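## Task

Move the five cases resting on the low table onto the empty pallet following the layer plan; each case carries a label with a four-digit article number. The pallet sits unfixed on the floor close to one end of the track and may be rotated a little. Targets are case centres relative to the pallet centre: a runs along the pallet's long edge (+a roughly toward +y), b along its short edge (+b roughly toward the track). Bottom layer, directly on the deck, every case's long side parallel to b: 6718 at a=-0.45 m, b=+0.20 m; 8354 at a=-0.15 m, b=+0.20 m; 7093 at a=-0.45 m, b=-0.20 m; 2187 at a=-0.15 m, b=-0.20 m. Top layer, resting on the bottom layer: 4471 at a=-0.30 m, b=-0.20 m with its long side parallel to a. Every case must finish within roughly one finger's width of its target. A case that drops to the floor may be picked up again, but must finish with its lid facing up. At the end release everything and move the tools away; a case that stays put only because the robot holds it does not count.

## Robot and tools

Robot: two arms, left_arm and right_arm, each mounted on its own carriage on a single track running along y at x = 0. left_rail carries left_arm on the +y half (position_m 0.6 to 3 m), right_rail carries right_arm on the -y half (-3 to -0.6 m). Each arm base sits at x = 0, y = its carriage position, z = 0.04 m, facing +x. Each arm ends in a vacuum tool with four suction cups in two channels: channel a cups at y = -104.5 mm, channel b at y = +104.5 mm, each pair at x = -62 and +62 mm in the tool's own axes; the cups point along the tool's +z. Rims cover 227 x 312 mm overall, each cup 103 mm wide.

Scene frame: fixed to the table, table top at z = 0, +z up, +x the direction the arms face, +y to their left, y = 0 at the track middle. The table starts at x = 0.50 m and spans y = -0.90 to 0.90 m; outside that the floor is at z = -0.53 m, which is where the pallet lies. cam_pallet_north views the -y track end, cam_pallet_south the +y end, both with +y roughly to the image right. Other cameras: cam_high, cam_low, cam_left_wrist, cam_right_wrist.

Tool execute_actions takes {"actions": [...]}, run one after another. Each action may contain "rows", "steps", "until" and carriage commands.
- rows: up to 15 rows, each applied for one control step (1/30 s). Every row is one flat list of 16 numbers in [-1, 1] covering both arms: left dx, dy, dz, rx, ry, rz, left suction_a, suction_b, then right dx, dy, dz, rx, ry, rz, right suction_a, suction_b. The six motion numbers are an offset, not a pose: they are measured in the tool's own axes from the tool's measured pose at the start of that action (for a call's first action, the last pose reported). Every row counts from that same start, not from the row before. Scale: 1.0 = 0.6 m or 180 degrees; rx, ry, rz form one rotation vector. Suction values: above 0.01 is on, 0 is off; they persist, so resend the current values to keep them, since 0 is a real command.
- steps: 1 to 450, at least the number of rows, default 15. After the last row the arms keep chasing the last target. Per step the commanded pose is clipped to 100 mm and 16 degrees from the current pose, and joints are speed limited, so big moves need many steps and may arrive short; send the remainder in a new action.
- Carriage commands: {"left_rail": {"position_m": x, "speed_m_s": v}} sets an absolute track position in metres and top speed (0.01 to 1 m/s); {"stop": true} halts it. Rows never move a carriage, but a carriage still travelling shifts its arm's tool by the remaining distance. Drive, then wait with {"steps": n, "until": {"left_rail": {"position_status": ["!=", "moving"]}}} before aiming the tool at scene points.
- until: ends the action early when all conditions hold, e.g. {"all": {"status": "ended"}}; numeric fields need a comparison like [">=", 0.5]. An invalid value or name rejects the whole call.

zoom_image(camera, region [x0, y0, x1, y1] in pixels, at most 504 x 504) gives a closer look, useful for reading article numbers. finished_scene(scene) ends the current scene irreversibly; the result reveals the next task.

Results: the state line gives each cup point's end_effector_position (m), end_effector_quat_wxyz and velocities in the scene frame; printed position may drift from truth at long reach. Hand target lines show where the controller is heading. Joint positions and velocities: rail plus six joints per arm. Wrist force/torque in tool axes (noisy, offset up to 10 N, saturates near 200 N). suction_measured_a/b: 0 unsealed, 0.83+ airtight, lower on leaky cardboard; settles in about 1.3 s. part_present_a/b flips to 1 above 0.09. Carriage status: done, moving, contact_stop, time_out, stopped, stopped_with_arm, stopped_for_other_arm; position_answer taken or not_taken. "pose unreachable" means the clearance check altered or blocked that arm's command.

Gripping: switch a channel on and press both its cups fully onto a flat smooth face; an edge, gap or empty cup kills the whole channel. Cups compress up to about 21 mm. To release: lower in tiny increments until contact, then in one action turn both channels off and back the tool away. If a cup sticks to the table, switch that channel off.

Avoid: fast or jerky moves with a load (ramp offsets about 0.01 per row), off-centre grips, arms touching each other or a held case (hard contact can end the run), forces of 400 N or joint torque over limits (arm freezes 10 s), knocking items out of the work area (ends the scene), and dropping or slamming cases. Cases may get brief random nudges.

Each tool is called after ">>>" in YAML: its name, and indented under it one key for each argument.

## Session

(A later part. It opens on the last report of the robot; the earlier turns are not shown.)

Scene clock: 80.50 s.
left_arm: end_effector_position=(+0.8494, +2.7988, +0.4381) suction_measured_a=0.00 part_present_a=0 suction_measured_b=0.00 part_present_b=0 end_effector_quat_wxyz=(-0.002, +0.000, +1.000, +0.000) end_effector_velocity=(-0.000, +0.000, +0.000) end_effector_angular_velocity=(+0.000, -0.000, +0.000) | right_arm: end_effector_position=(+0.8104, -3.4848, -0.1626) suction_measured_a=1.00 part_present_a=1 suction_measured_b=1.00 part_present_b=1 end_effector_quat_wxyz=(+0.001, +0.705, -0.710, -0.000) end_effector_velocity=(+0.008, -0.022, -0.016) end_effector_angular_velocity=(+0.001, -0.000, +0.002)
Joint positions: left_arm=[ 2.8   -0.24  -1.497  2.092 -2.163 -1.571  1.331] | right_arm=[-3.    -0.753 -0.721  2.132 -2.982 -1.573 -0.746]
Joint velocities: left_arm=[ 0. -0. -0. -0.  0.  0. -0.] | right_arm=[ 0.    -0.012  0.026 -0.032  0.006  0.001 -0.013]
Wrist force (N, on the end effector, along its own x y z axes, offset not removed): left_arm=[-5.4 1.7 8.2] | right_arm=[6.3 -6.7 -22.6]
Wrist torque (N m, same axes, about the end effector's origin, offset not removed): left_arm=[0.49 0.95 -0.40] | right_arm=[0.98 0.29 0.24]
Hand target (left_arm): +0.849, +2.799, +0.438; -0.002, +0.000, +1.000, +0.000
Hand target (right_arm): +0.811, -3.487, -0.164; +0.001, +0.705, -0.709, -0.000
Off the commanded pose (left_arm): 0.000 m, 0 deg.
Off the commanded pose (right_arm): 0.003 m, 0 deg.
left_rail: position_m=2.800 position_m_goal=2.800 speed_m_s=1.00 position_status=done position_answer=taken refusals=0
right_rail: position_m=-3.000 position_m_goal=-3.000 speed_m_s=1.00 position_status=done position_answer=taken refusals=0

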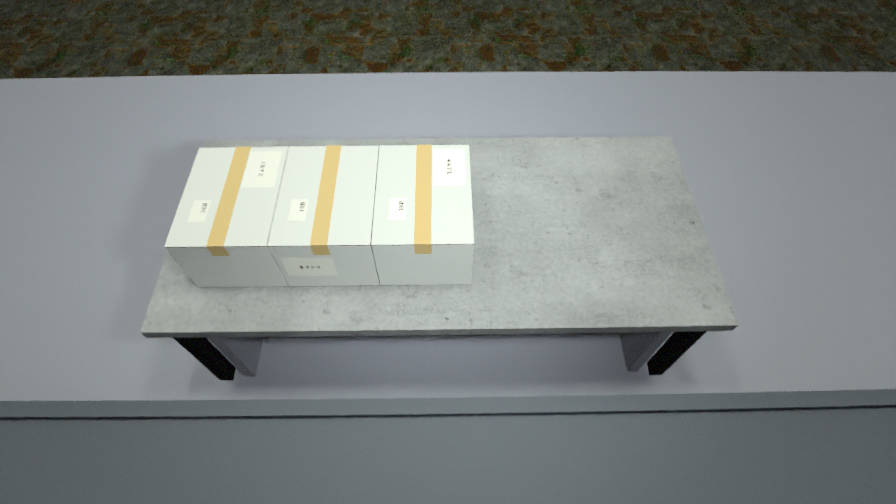

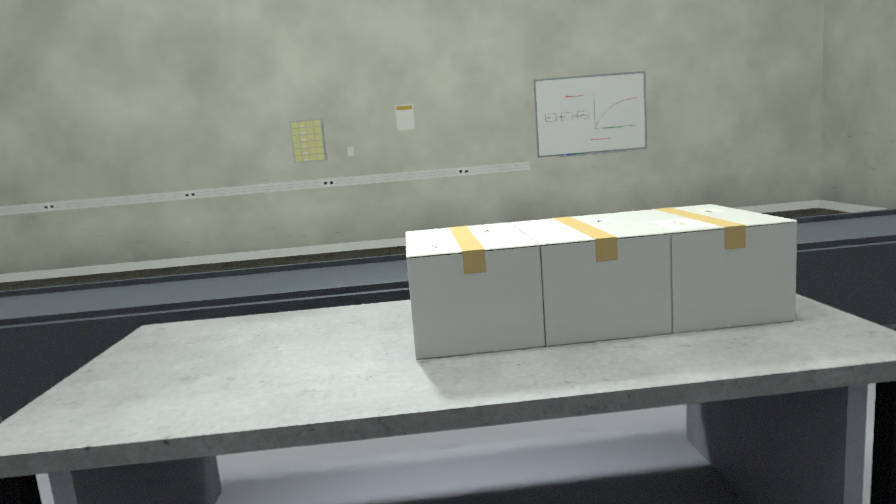

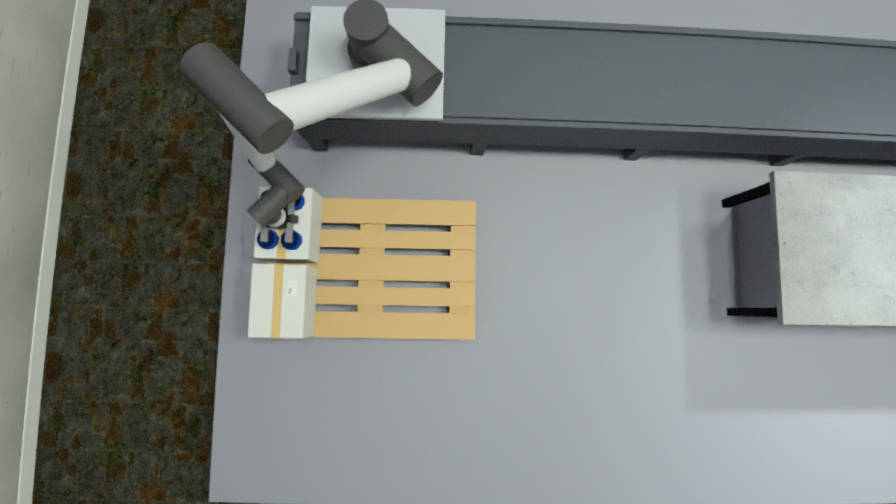

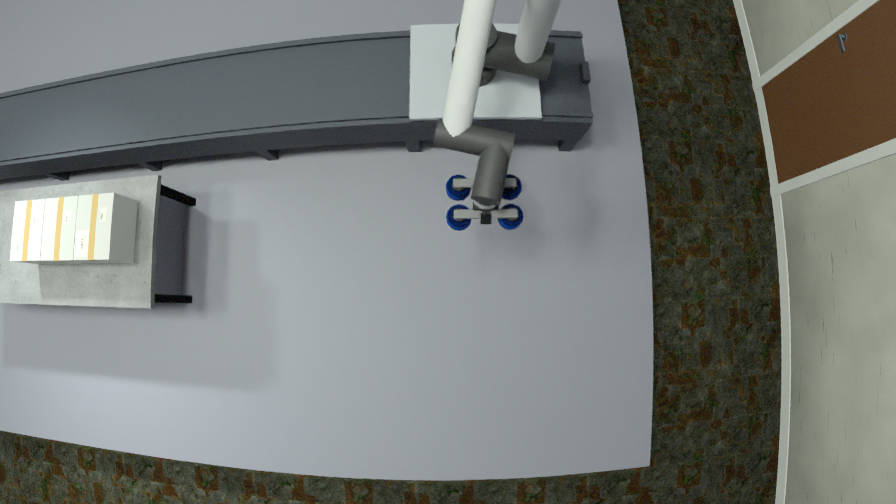

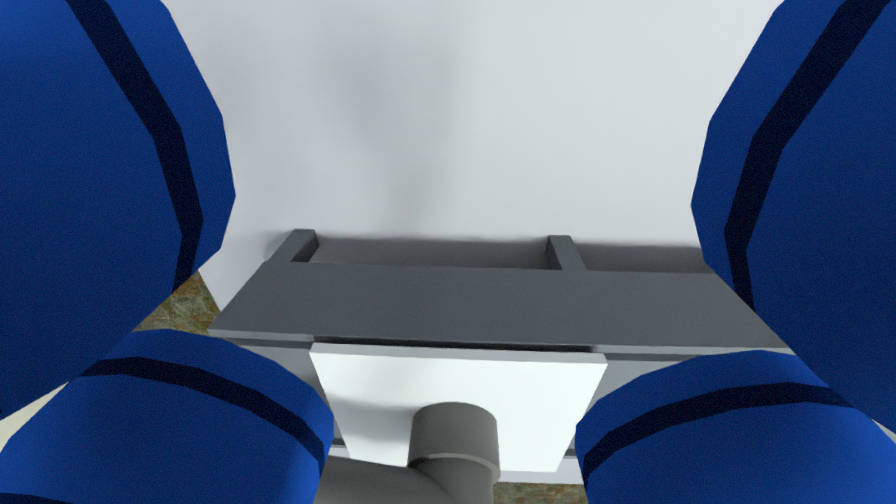

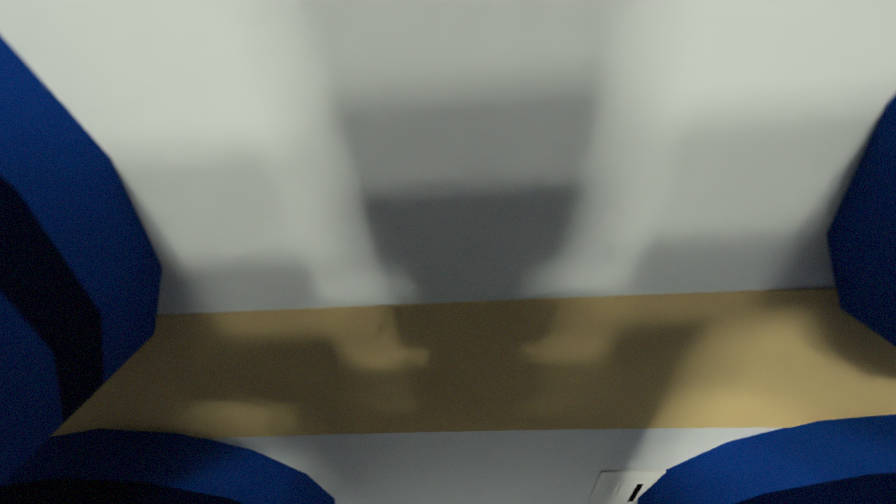

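>>> execute_actions:
  actions:
    - {"rows":[[0,0,0,0,0,0,0,0,0.024,-0.018,0.018,0.0005,-0.0005,-0.0032,1,1]],"steps":10}

>>> zoom_image:
  camera: "cam_pallet_north"
  region: [240,180,380,320]

Scene clock: 84.03 s.
left_arm: end_effector_position=(+0.8494, +2.7988, +0.4381) suction_measured_a=0.00 part_present_a=0 suction_measured_b=0.00 part_present_b=0 end_effector_quat_wxyz=(-0.002, +0.000, +1.000, +0.000) end_effector_velocity=(+0.000, -0.000, -0.000) end_effector_angular_velocity=(+0.000, +0.000, -0.000) | right_arm: end_effector_position=(+0.8202, -3.4984, -0.1726) suction_measured_a=1.00 part_present_a=1 suction_measured_b=1.00 part_present_b=1 end_effector_quat_wxyz=(+0.000, +0.708, -0.706, -0.000) end_effector_velocity=(+0.007, -0.009, -0.007) end_effector_angular_velocity=(+0.001, -0.001, +0.007)
Joint positions: left_arm=[ 2.8   -0.24  -1.497  2.092 -2.163 -1.571  1.331] | right_arm=[-3.    -0.757 -0.704  2.106 -2.973 -1.571 -0.759]
Joint velocities: left_arm=[ 0. -0.  0. -0.  0. -0.  0.] | right_arm=[ 0.    -0.002  0.012 -0.018  0.007  0.002 -0.009]
Wrist force (N, on the end effector, along its own x y z axes, offset not removed): left_arm=[-4.1 8.4 1.8] | right_arm=[4.5 -3.2 -27.8]
Wrist torque (N m, same axes, about the end effector's origin, offset not removed): left_arm=[1.49 0.69 -0.45] | right_arm=[1.70 0.18 0.23]
Hand target (left_arm): +0.849, +2.799, +0.438; -0.002, +0.000, +1.000, +0.000
Hand target (right_arm): +0.821, -3.499, -0.173; +0.000, +0.708, -0.706, -0.000
Off the commanded pose (left_arm): 0.000 m, 0 deg.
Off the commanded pose (right_arm): 0.002 m, 0 deg.
left_rail: position_m=2.800 position_m_goal=2.800 speed_m_s=1.00 position_status=done position_answer=taken refusals=0
right_rail: position_m=-3.000 position_m_goal=-3.000 speed_m_s=1.00 position_status=done position_answer=taken refusals=0

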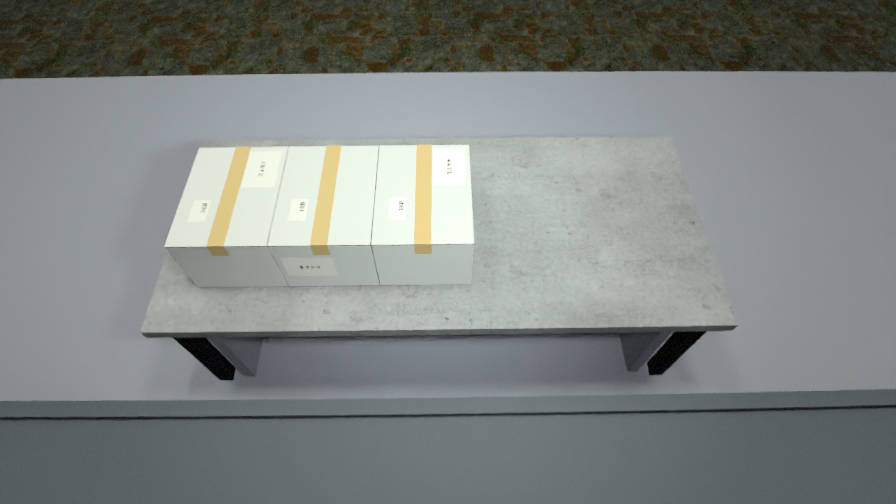

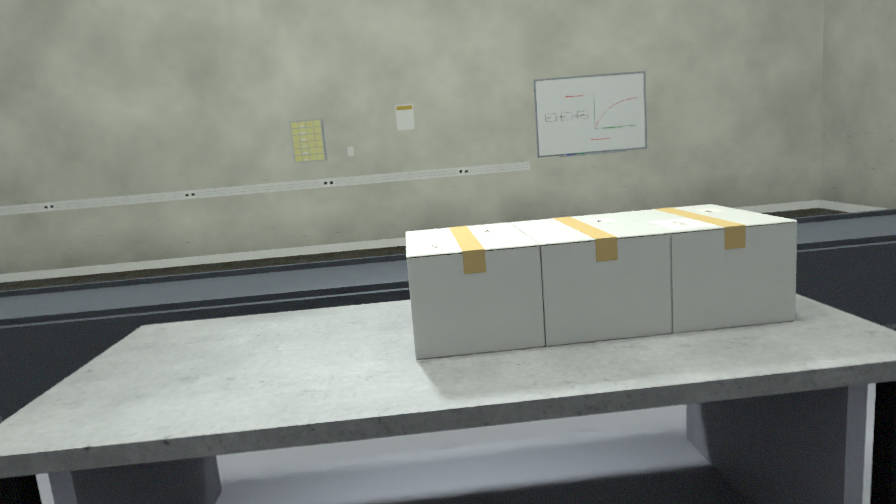

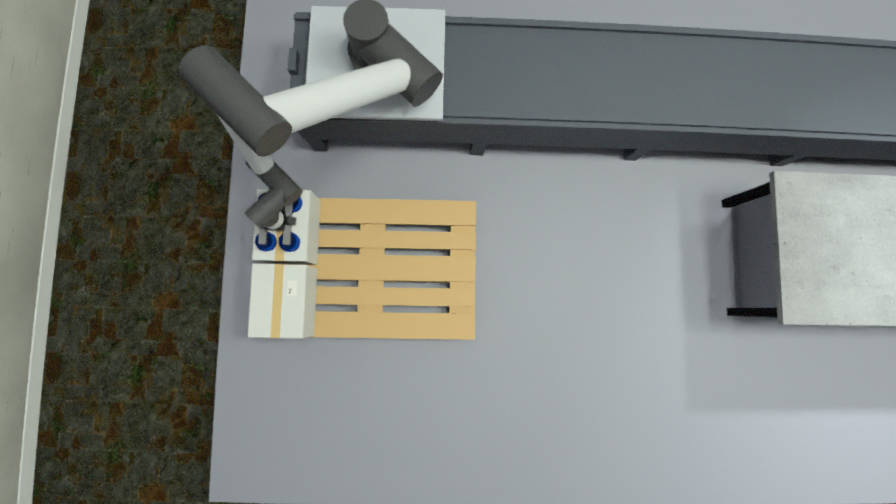

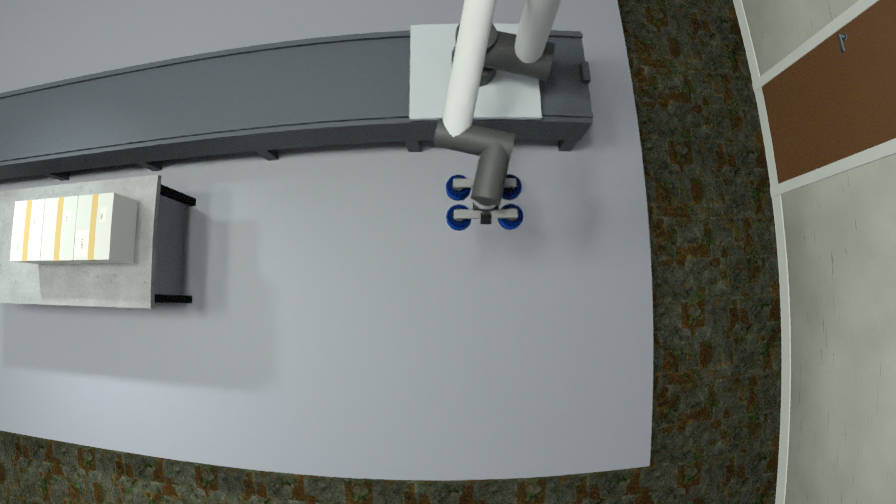

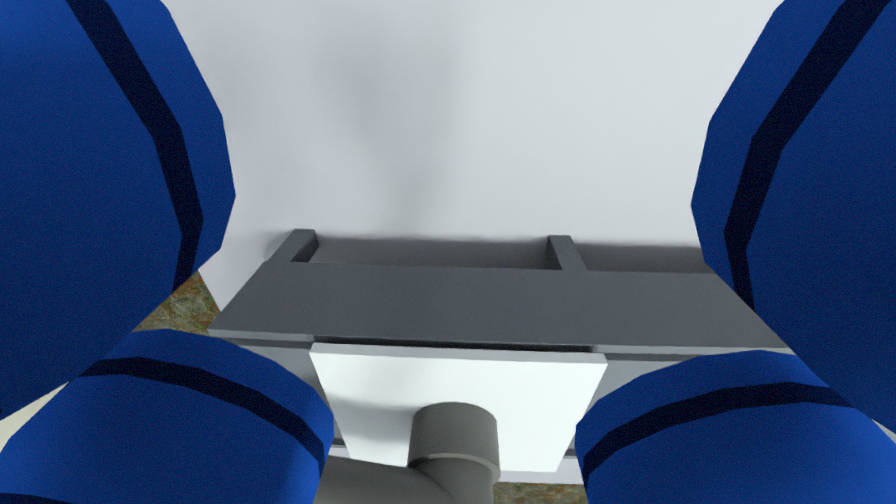

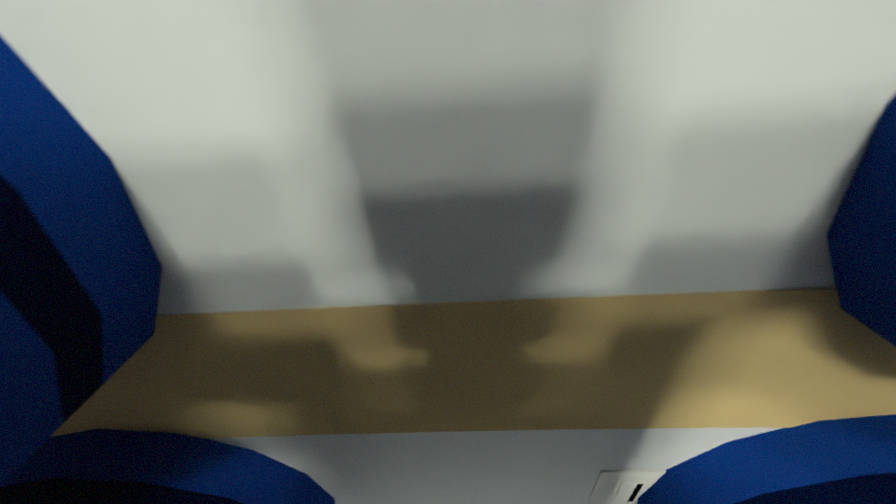

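Region (240, 180, 380, 320) of cam_pallet_north's 896x504 image, scaled by 3.600, with more detail than that image has.

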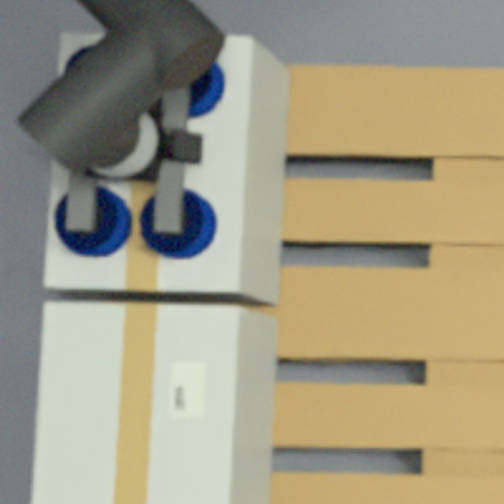

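>>> execute_actions:
  actions:
    - {"rows":[[0,0,0,0,0,0,0,0,0.001,-0.003,0.009,0,0,0,1,1]],"steps":7}

>>> execute_actions:
  actions:
    - {"rows":[[0,0,0,0,0,0,0,0,0,0,-0.003,0,0,0,0,0],[0,0,0,0,0,0,0,0,0,0,-0.007,0,0,0,0,0],[0,0,0,0,0,0,0,0,0,0,-0.012,0,0,0,0,0],[0,0,0,0,0,0,0,0,0,0,-0.018,0,0,0,0,0],[0,0,0,0,0,0,0,0,0,0,-0.025,0,0,0,0,0],[0,0,0,0,0,0,0,0,0,0,-0.035,0,0,0,0,0],[0,0,0,0,0,0,0,0,0,0,-0.045,0,0,0,0,0],[0,0,0,0,0,0,0,0,0,0,-0.06,0,0,0,0,0],[0,0,0,0,0,0,0,0,0,0,-0.08,0,0,0,0,0],[0,0,0,0,0,0,0,0,0,0,-0.12,0,0,0,0,0]],"steps":13}
    - {"rows":[[0,0,0,0,0,0,0,0,-1,-0.03,-0.4,0,0,0.001,0,0]],"steps":36}
    - {"rows":[[0,0,0,0,0,0,0,0,-1,-0.02,-0.35,0,0,0,0,0]],"steps":35}
    - {"right_rail":{"position_m":-0.6},"rows":[[0,0,0,0,0,0,0,0,-1,0,-0.15,0,0,0,0,0]],"steps":38}

Scene clock: 91.47 s.
left_arm: end_effector_position=(+0.8494, +2.7988, +0.4381) suction_measured_a=0.00 part_present_a=0 suction_measured_b=0.00 part_present_b=0 end_effector_quat_wxyz=(-0.002, +0.000, +1.000, +0.000) end_effector_velocity=(+0.000, +0.000, +0.000) end_effector_angular_velocity=(+0.000, -0.000, -0.000) | right_arm: end_effector_position=(+0.8216, -3.4992, -0.1771) suction_measured_a=1.00 part_present_a=1 suction_measured_b=1.00 part_present_b=1 end_effector_quat_wxyz=(+0.000, +0.708, -0.706, -0.000) end_effector_velocity=(+0.001, +0.001, -0.006) end_effector_angular_velocity=(-0.003, +0.000, -0.003)
Joint positions: left_arm=[ 2.8   -0.24  -1.497  2.092 -2.163 -1.571  1.331] | right_arm=[-3.    -0.757 -0.697  2.103 -2.976 -1.571 -0.759]
Joint velocities: left_arm=[ 0. -0. -0. -0. -0.  0.  0.] | right_arm=[ 0.     0.002  0.009 -0.002 -0.008 -0.002  0.005]
Wrist force (N, on the end effector, along its own x y z axes, offset not removed): left_arm=[2.7 7.0 6.9] | right_arm=[-10.7 20.4 -71.7]
Wrist torque (N m, same axes, about the end effector's origin, offset not removed): left_arm=[1.20 -0.30 0.04] | right_arm=[3.44 1.71 0.33]
Hand target (left_arm): +0.849, +2.799, +0.438; -0.002, +0.000, +1.000, +0.000
Hand target (right_arm): +0.822, -3.499, -0.178; +0.000, +0.708, -0.706, -0.000
Off the commanded pose (left_arm): 0.000 m, 0 deg.
Off the commanded pose (right_arm): 0.001 m, 0 deg.
left_rail: position_m=2.800 position_m_goal=2.800 speed_m_s=1.00 position_status=done position_answer=taken refusals=0
right_rail: position_m=-3.000 position_m_goal=-3.000 speed_m_s=1.00 position_status=done position_answer=taken refusals=0

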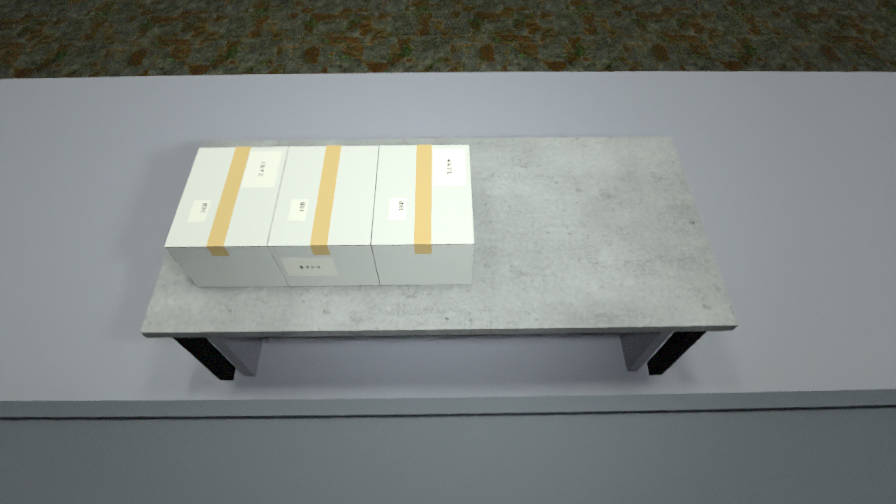

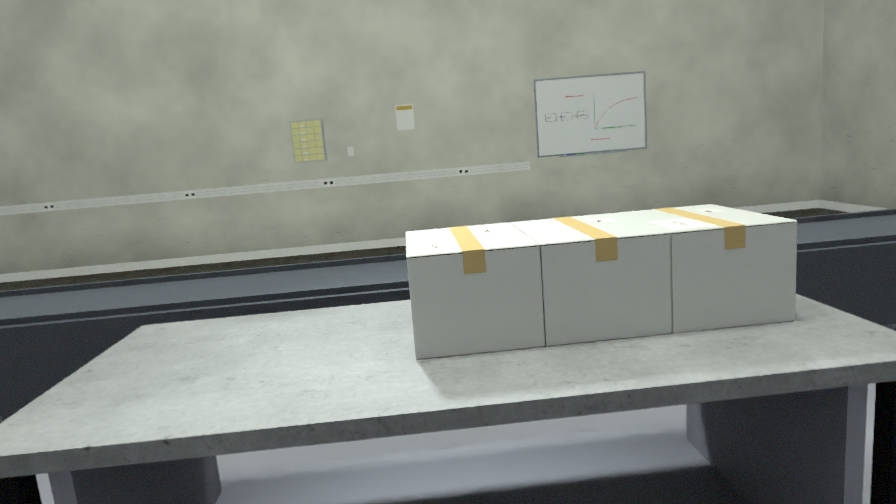

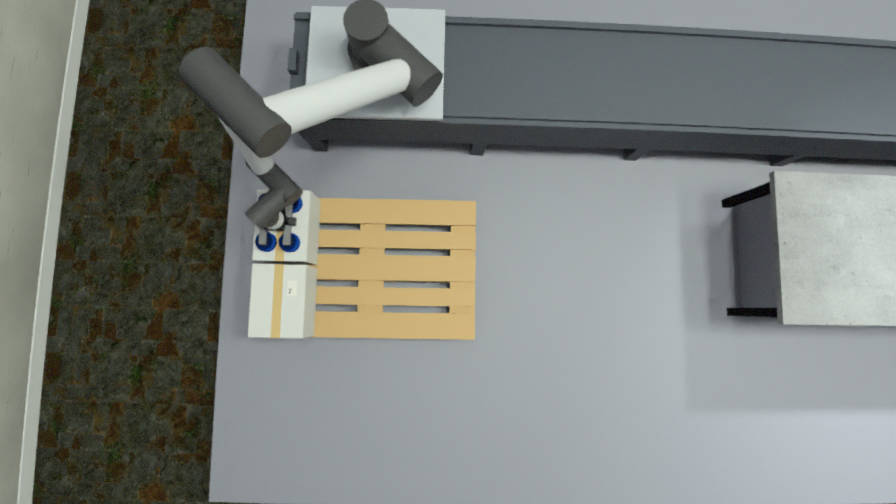

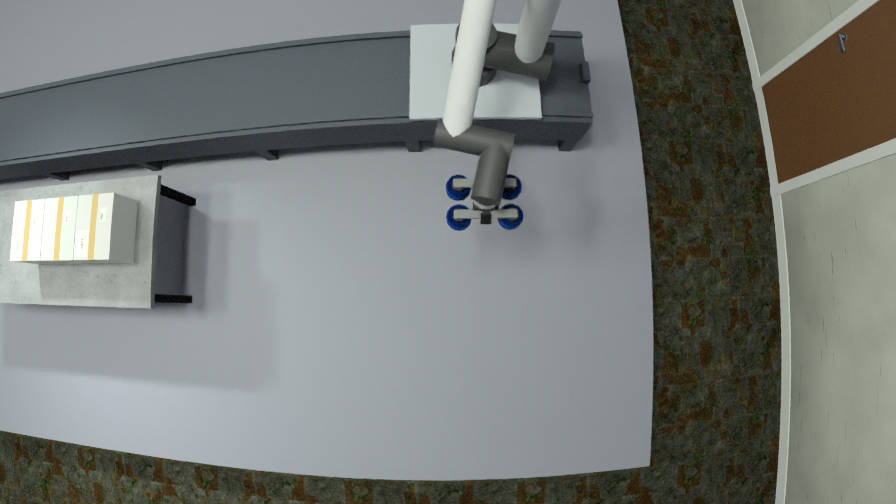

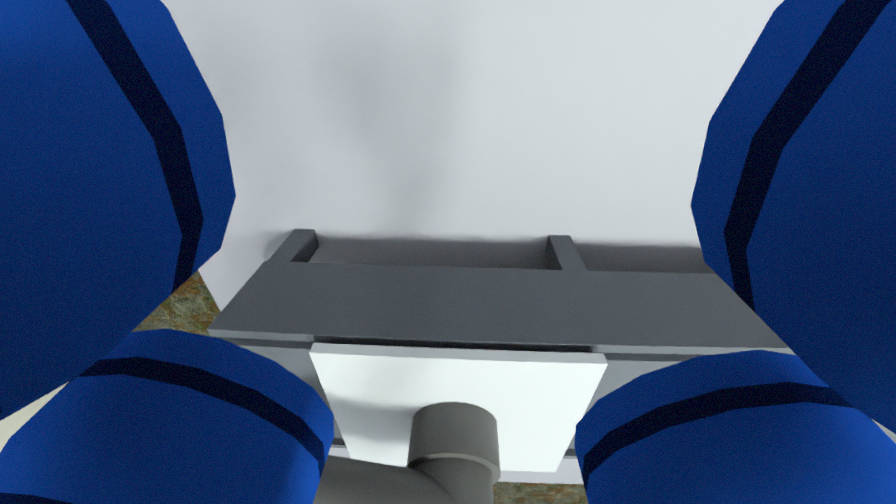

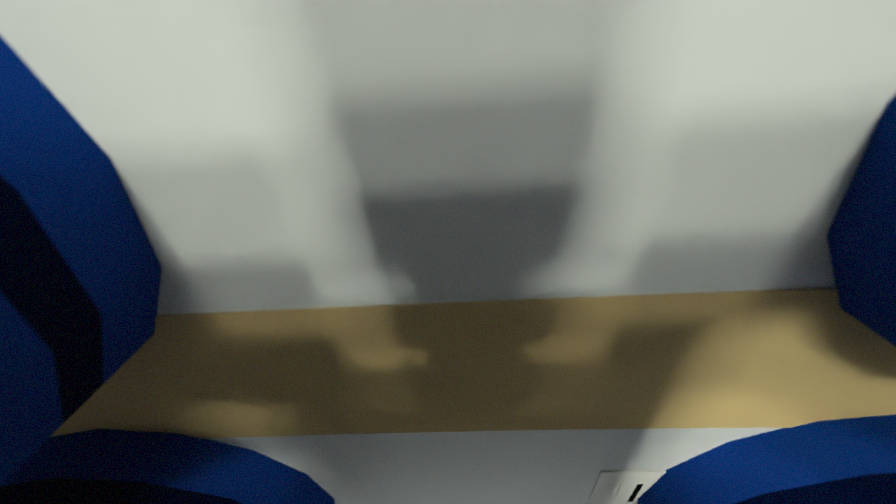

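Scene clock: 95.53 s.
left_arm: end_effector_position=(+0.8494, +2.7988, +0.4381) suction_measured_a=0.00 part_present_a=0 suction_measured_b=0.00 part_present_b=0 end_effector_quat_wxyz=(-0.002, +0.000, +1.000, +0.000) end_effector_velocity=(+0.000, -0.000, -0.000) end_effector_angular_velocity=(+0.000, +0.000, +0.000) | right_arm: end_effector_position=(+0.8257, -0.8159, +0.3828) suction_measured_a=0.00 part_present_a=0 suction_measured_b=0.00 part_present_b=0 end_effector_quat_wxyz=(-0.009, +0.710, -0.704, +0.001) end_effector_velocity=(+0.042, +1.134, +0.020) end_effector_angular_velocity=(-0.023, +0.014, -0.006)
Joint positions: left_arm=[ 2.8   -0.24  -1.497  2.092 -2.163 -1.571  1.331] | right_arm=[-2.013  0.829 -0.821  1.155 -1.922 -1.574  0.821]
Joint velocities: left_arm=[ 0.  0.  0. -0.  0.  0. -0.] | right_arm=[ 1.     0.042  0.162 -0.335  0.2   -0.006  0.048]
Wrist force (N, on the end effector, along its own x y z axes, offset not removed): left_arm=[-5.8 4.8 6.1] | right_arm=[4.4 -1.3 -6.5]
Wrist torque (N m, same axes, about the end effector's origin, offset not removed): left_arm=[0.84 0.96 -0.19] | right_arm=[-0.04 -0.22 0.27]
Hand target (left_arm): +0.849, +2.799, +0.438; -0.002, +0.000, +1.000, +0.000
Hand target (right_arm): +0.831, -0.755, +0.385; -0.007, +0.710, -0.705, +0.002
Off the commanded pose (left_arm): 0.000 m, 0 deg.
Off the commanded pose (right_arm): 0.017 m, 0 deg.
left_rail: position_m=2.800 position_m_goal=2.800 speed_m_s=1.00 position_status=done position_answer=taken refusals=0
right_rail: position_m=-2.013 position_m_goal=-0.600 speed_m_s=1.00 position_status=moving position_answer=taken refusals=0

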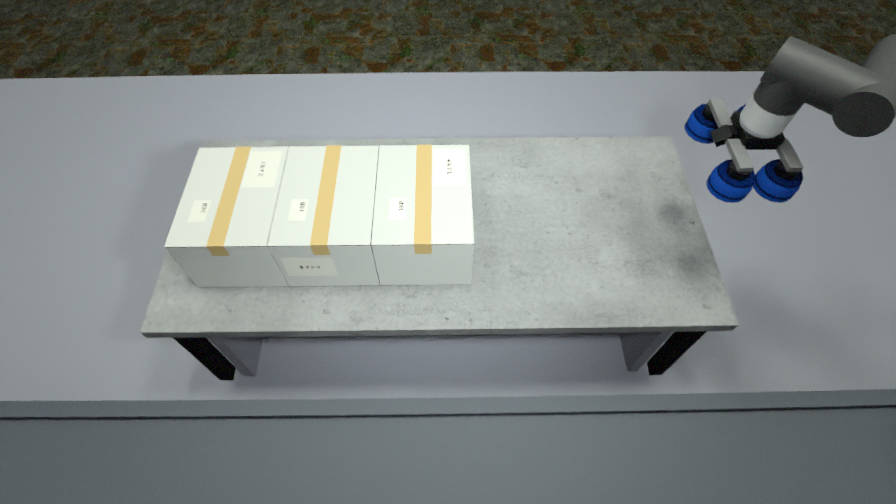

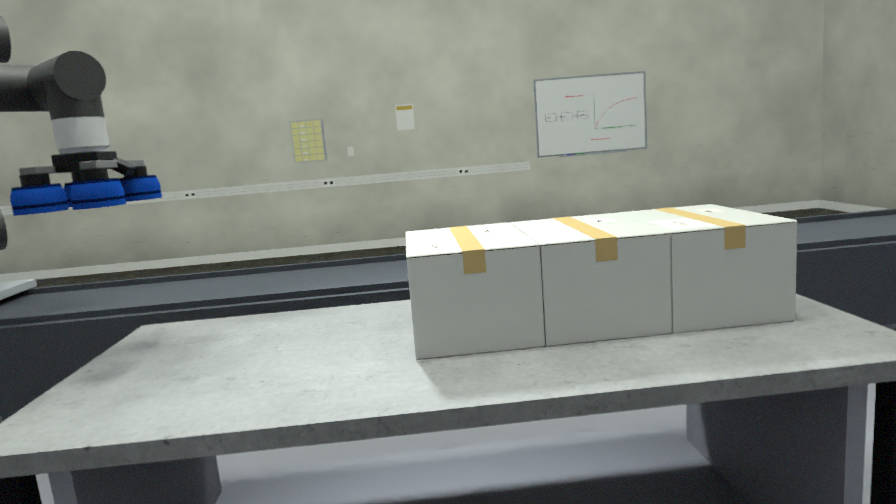

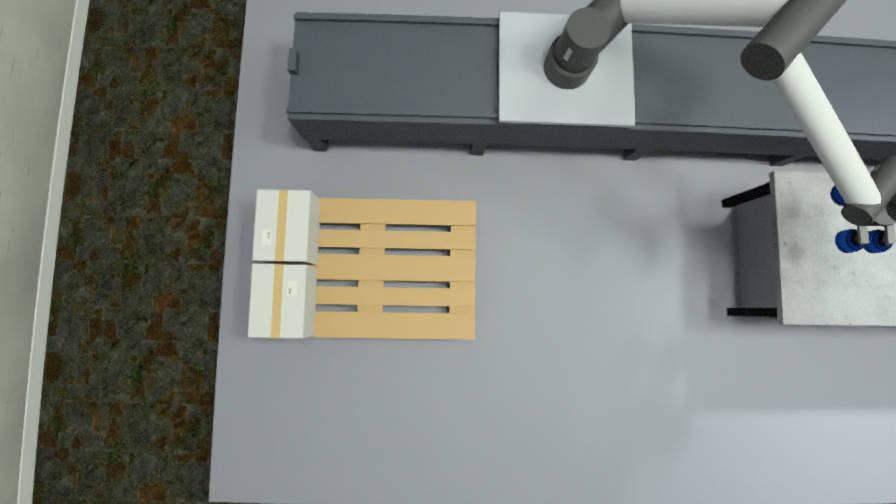

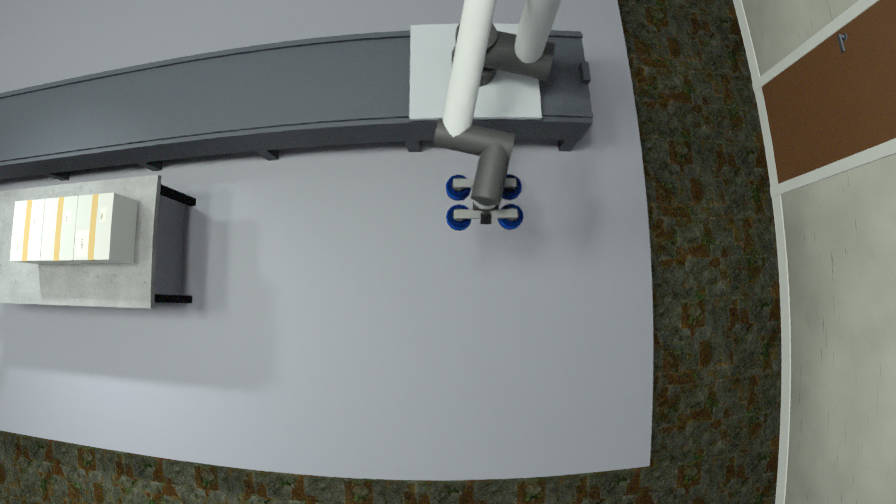

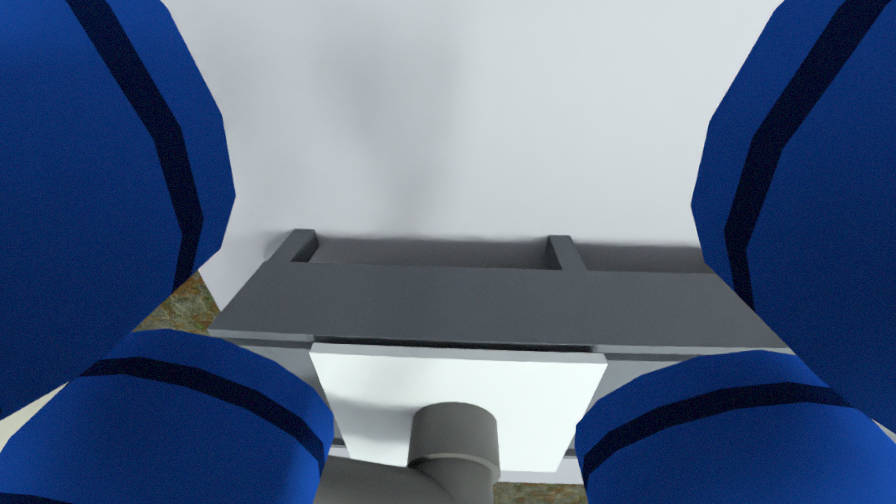

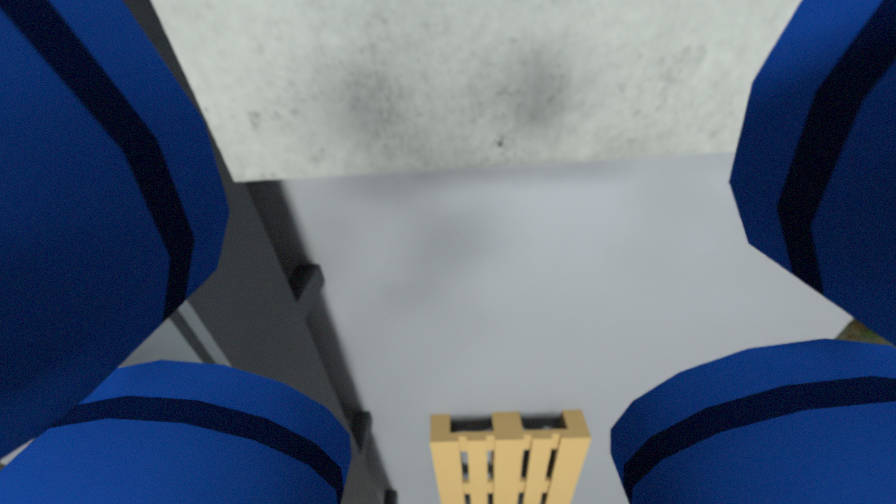

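>>> execute_actions:
  actions: []

Scene clock: 97.40 s.
left_arm: end_effector_position=(+0.8494, +2.7988, +0.4381) suction_measured_a=0.00 part_present_a=0 suction_measured_b=0.00 part_present_b=0 end_effector_quat_wxyz=(-0.002, +0.000, +1.000, +0.000) end_effector_velocity=(-0.000, -0.000, +0.000) end_effector_angular_velocity=(-0.000, -0.000, -0.000) | right_arm: end_effector_position=(+0.8306, +0.6124, +0.3851) suction_measured_a=0.00 part_present_a=0 suction_measured_b=0.00 part_present_b=0 end_effector_quat_wxyz=(-0.007, +0.710, -0.705, +0.002) end_effector_velocity=(-0.000, +0.000, +0.000) end_effector_angular_velocity=(+0.000, -0.000, +0.000)
Joint positions: left_arm=[ 2.8   -0.24  -1.497  2.092 -2.163 -1.571  1.331] | right_arm=[-0.6    0.834 -0.802  1.115 -1.897 -1.575  0.827]
Joint velocities: left_arm=[ 0. -0. -0.  0. -0.  0. -0.] | right_arm=[ 0.  0. -0.  0.  0. -0.  0.]
Wrist force (N, on the end effector, along its own x y z axes, offset not removed): left_arm=[6.4 5.5 6.4] | right_arm=[2.0 -1.7 -2.2]
Wrist torque (N m, same axes, about the end effector's origin, offset not removed): left_arm=[1.12 -0.76 -0.27] | right_arm=[0.05 0.01 0.23]
Hand target (left_arm): +0.849, +2.799, +0.438; -0.002, +0.000, +1.000, +0.000
Hand target (right_arm): +0.831, +0.612, +0.385; -0.007, +0.710, -0.705, +0.002
Off the commanded pose (left_arm): 0.000 m, 0 deg.
Off the commanded pose (right_arm): 0.001 m, 0 deg.
left_rail: position_m=2.800 position_m_goal=2.800 speed_m_s=1.00 position_status=done position_answer=taken refusals=0
right_rail: position_m=-0.600 position_m_goal=-0.600 speed_m_s=1.00 position_status=done position_answer=taken refusals=0

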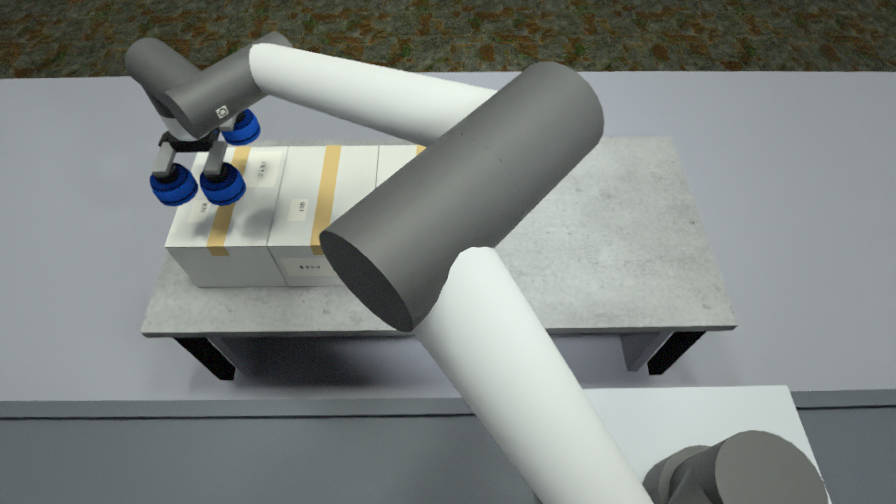

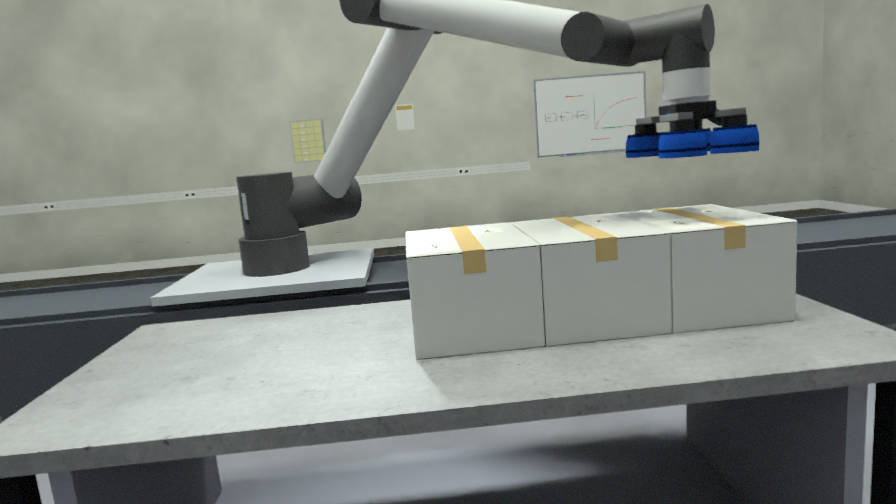

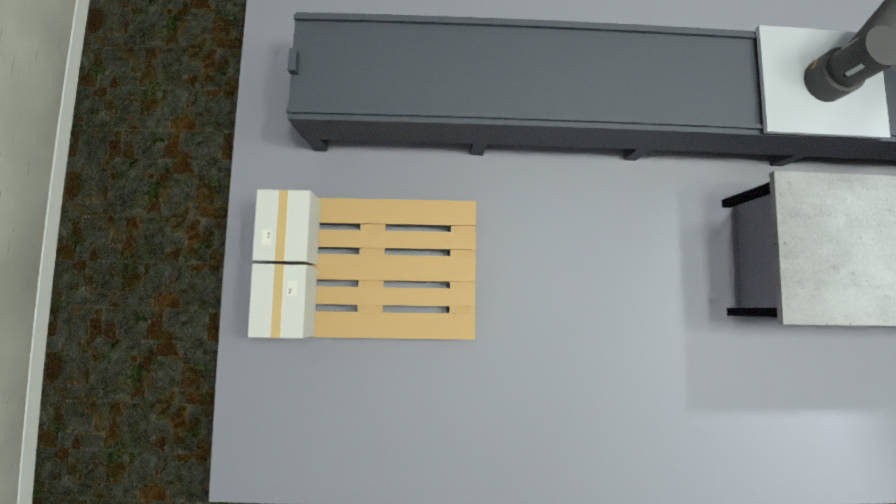

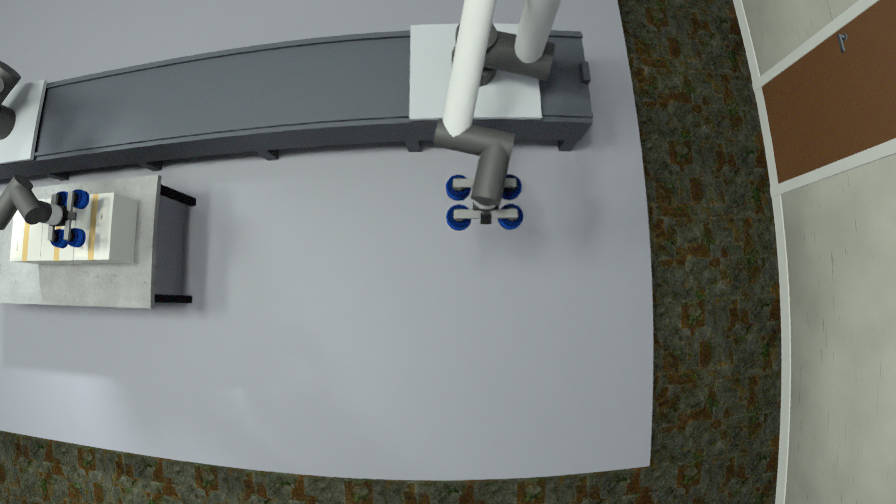

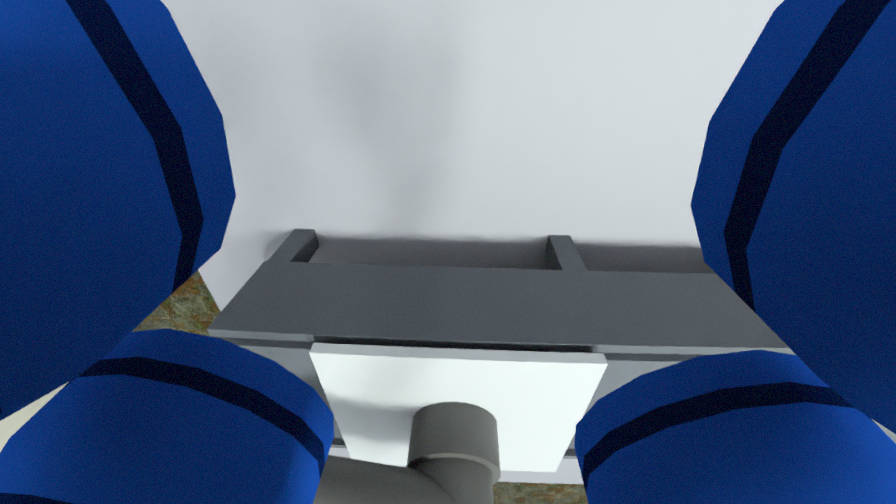

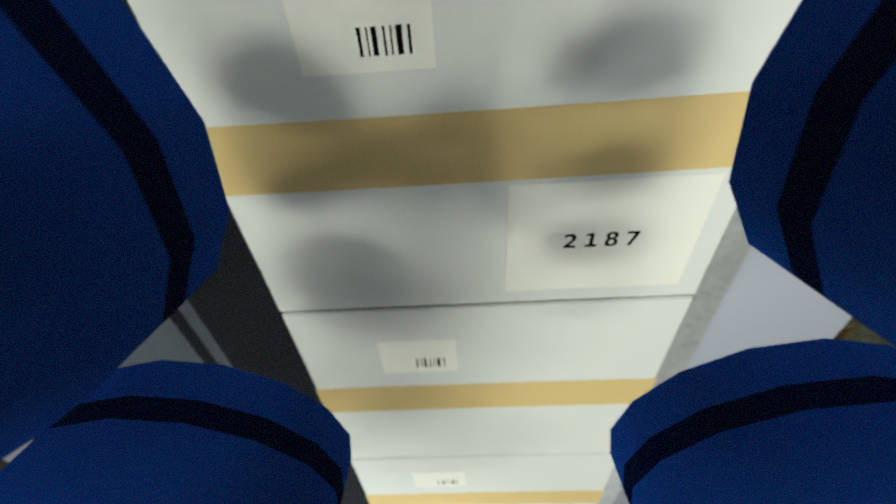

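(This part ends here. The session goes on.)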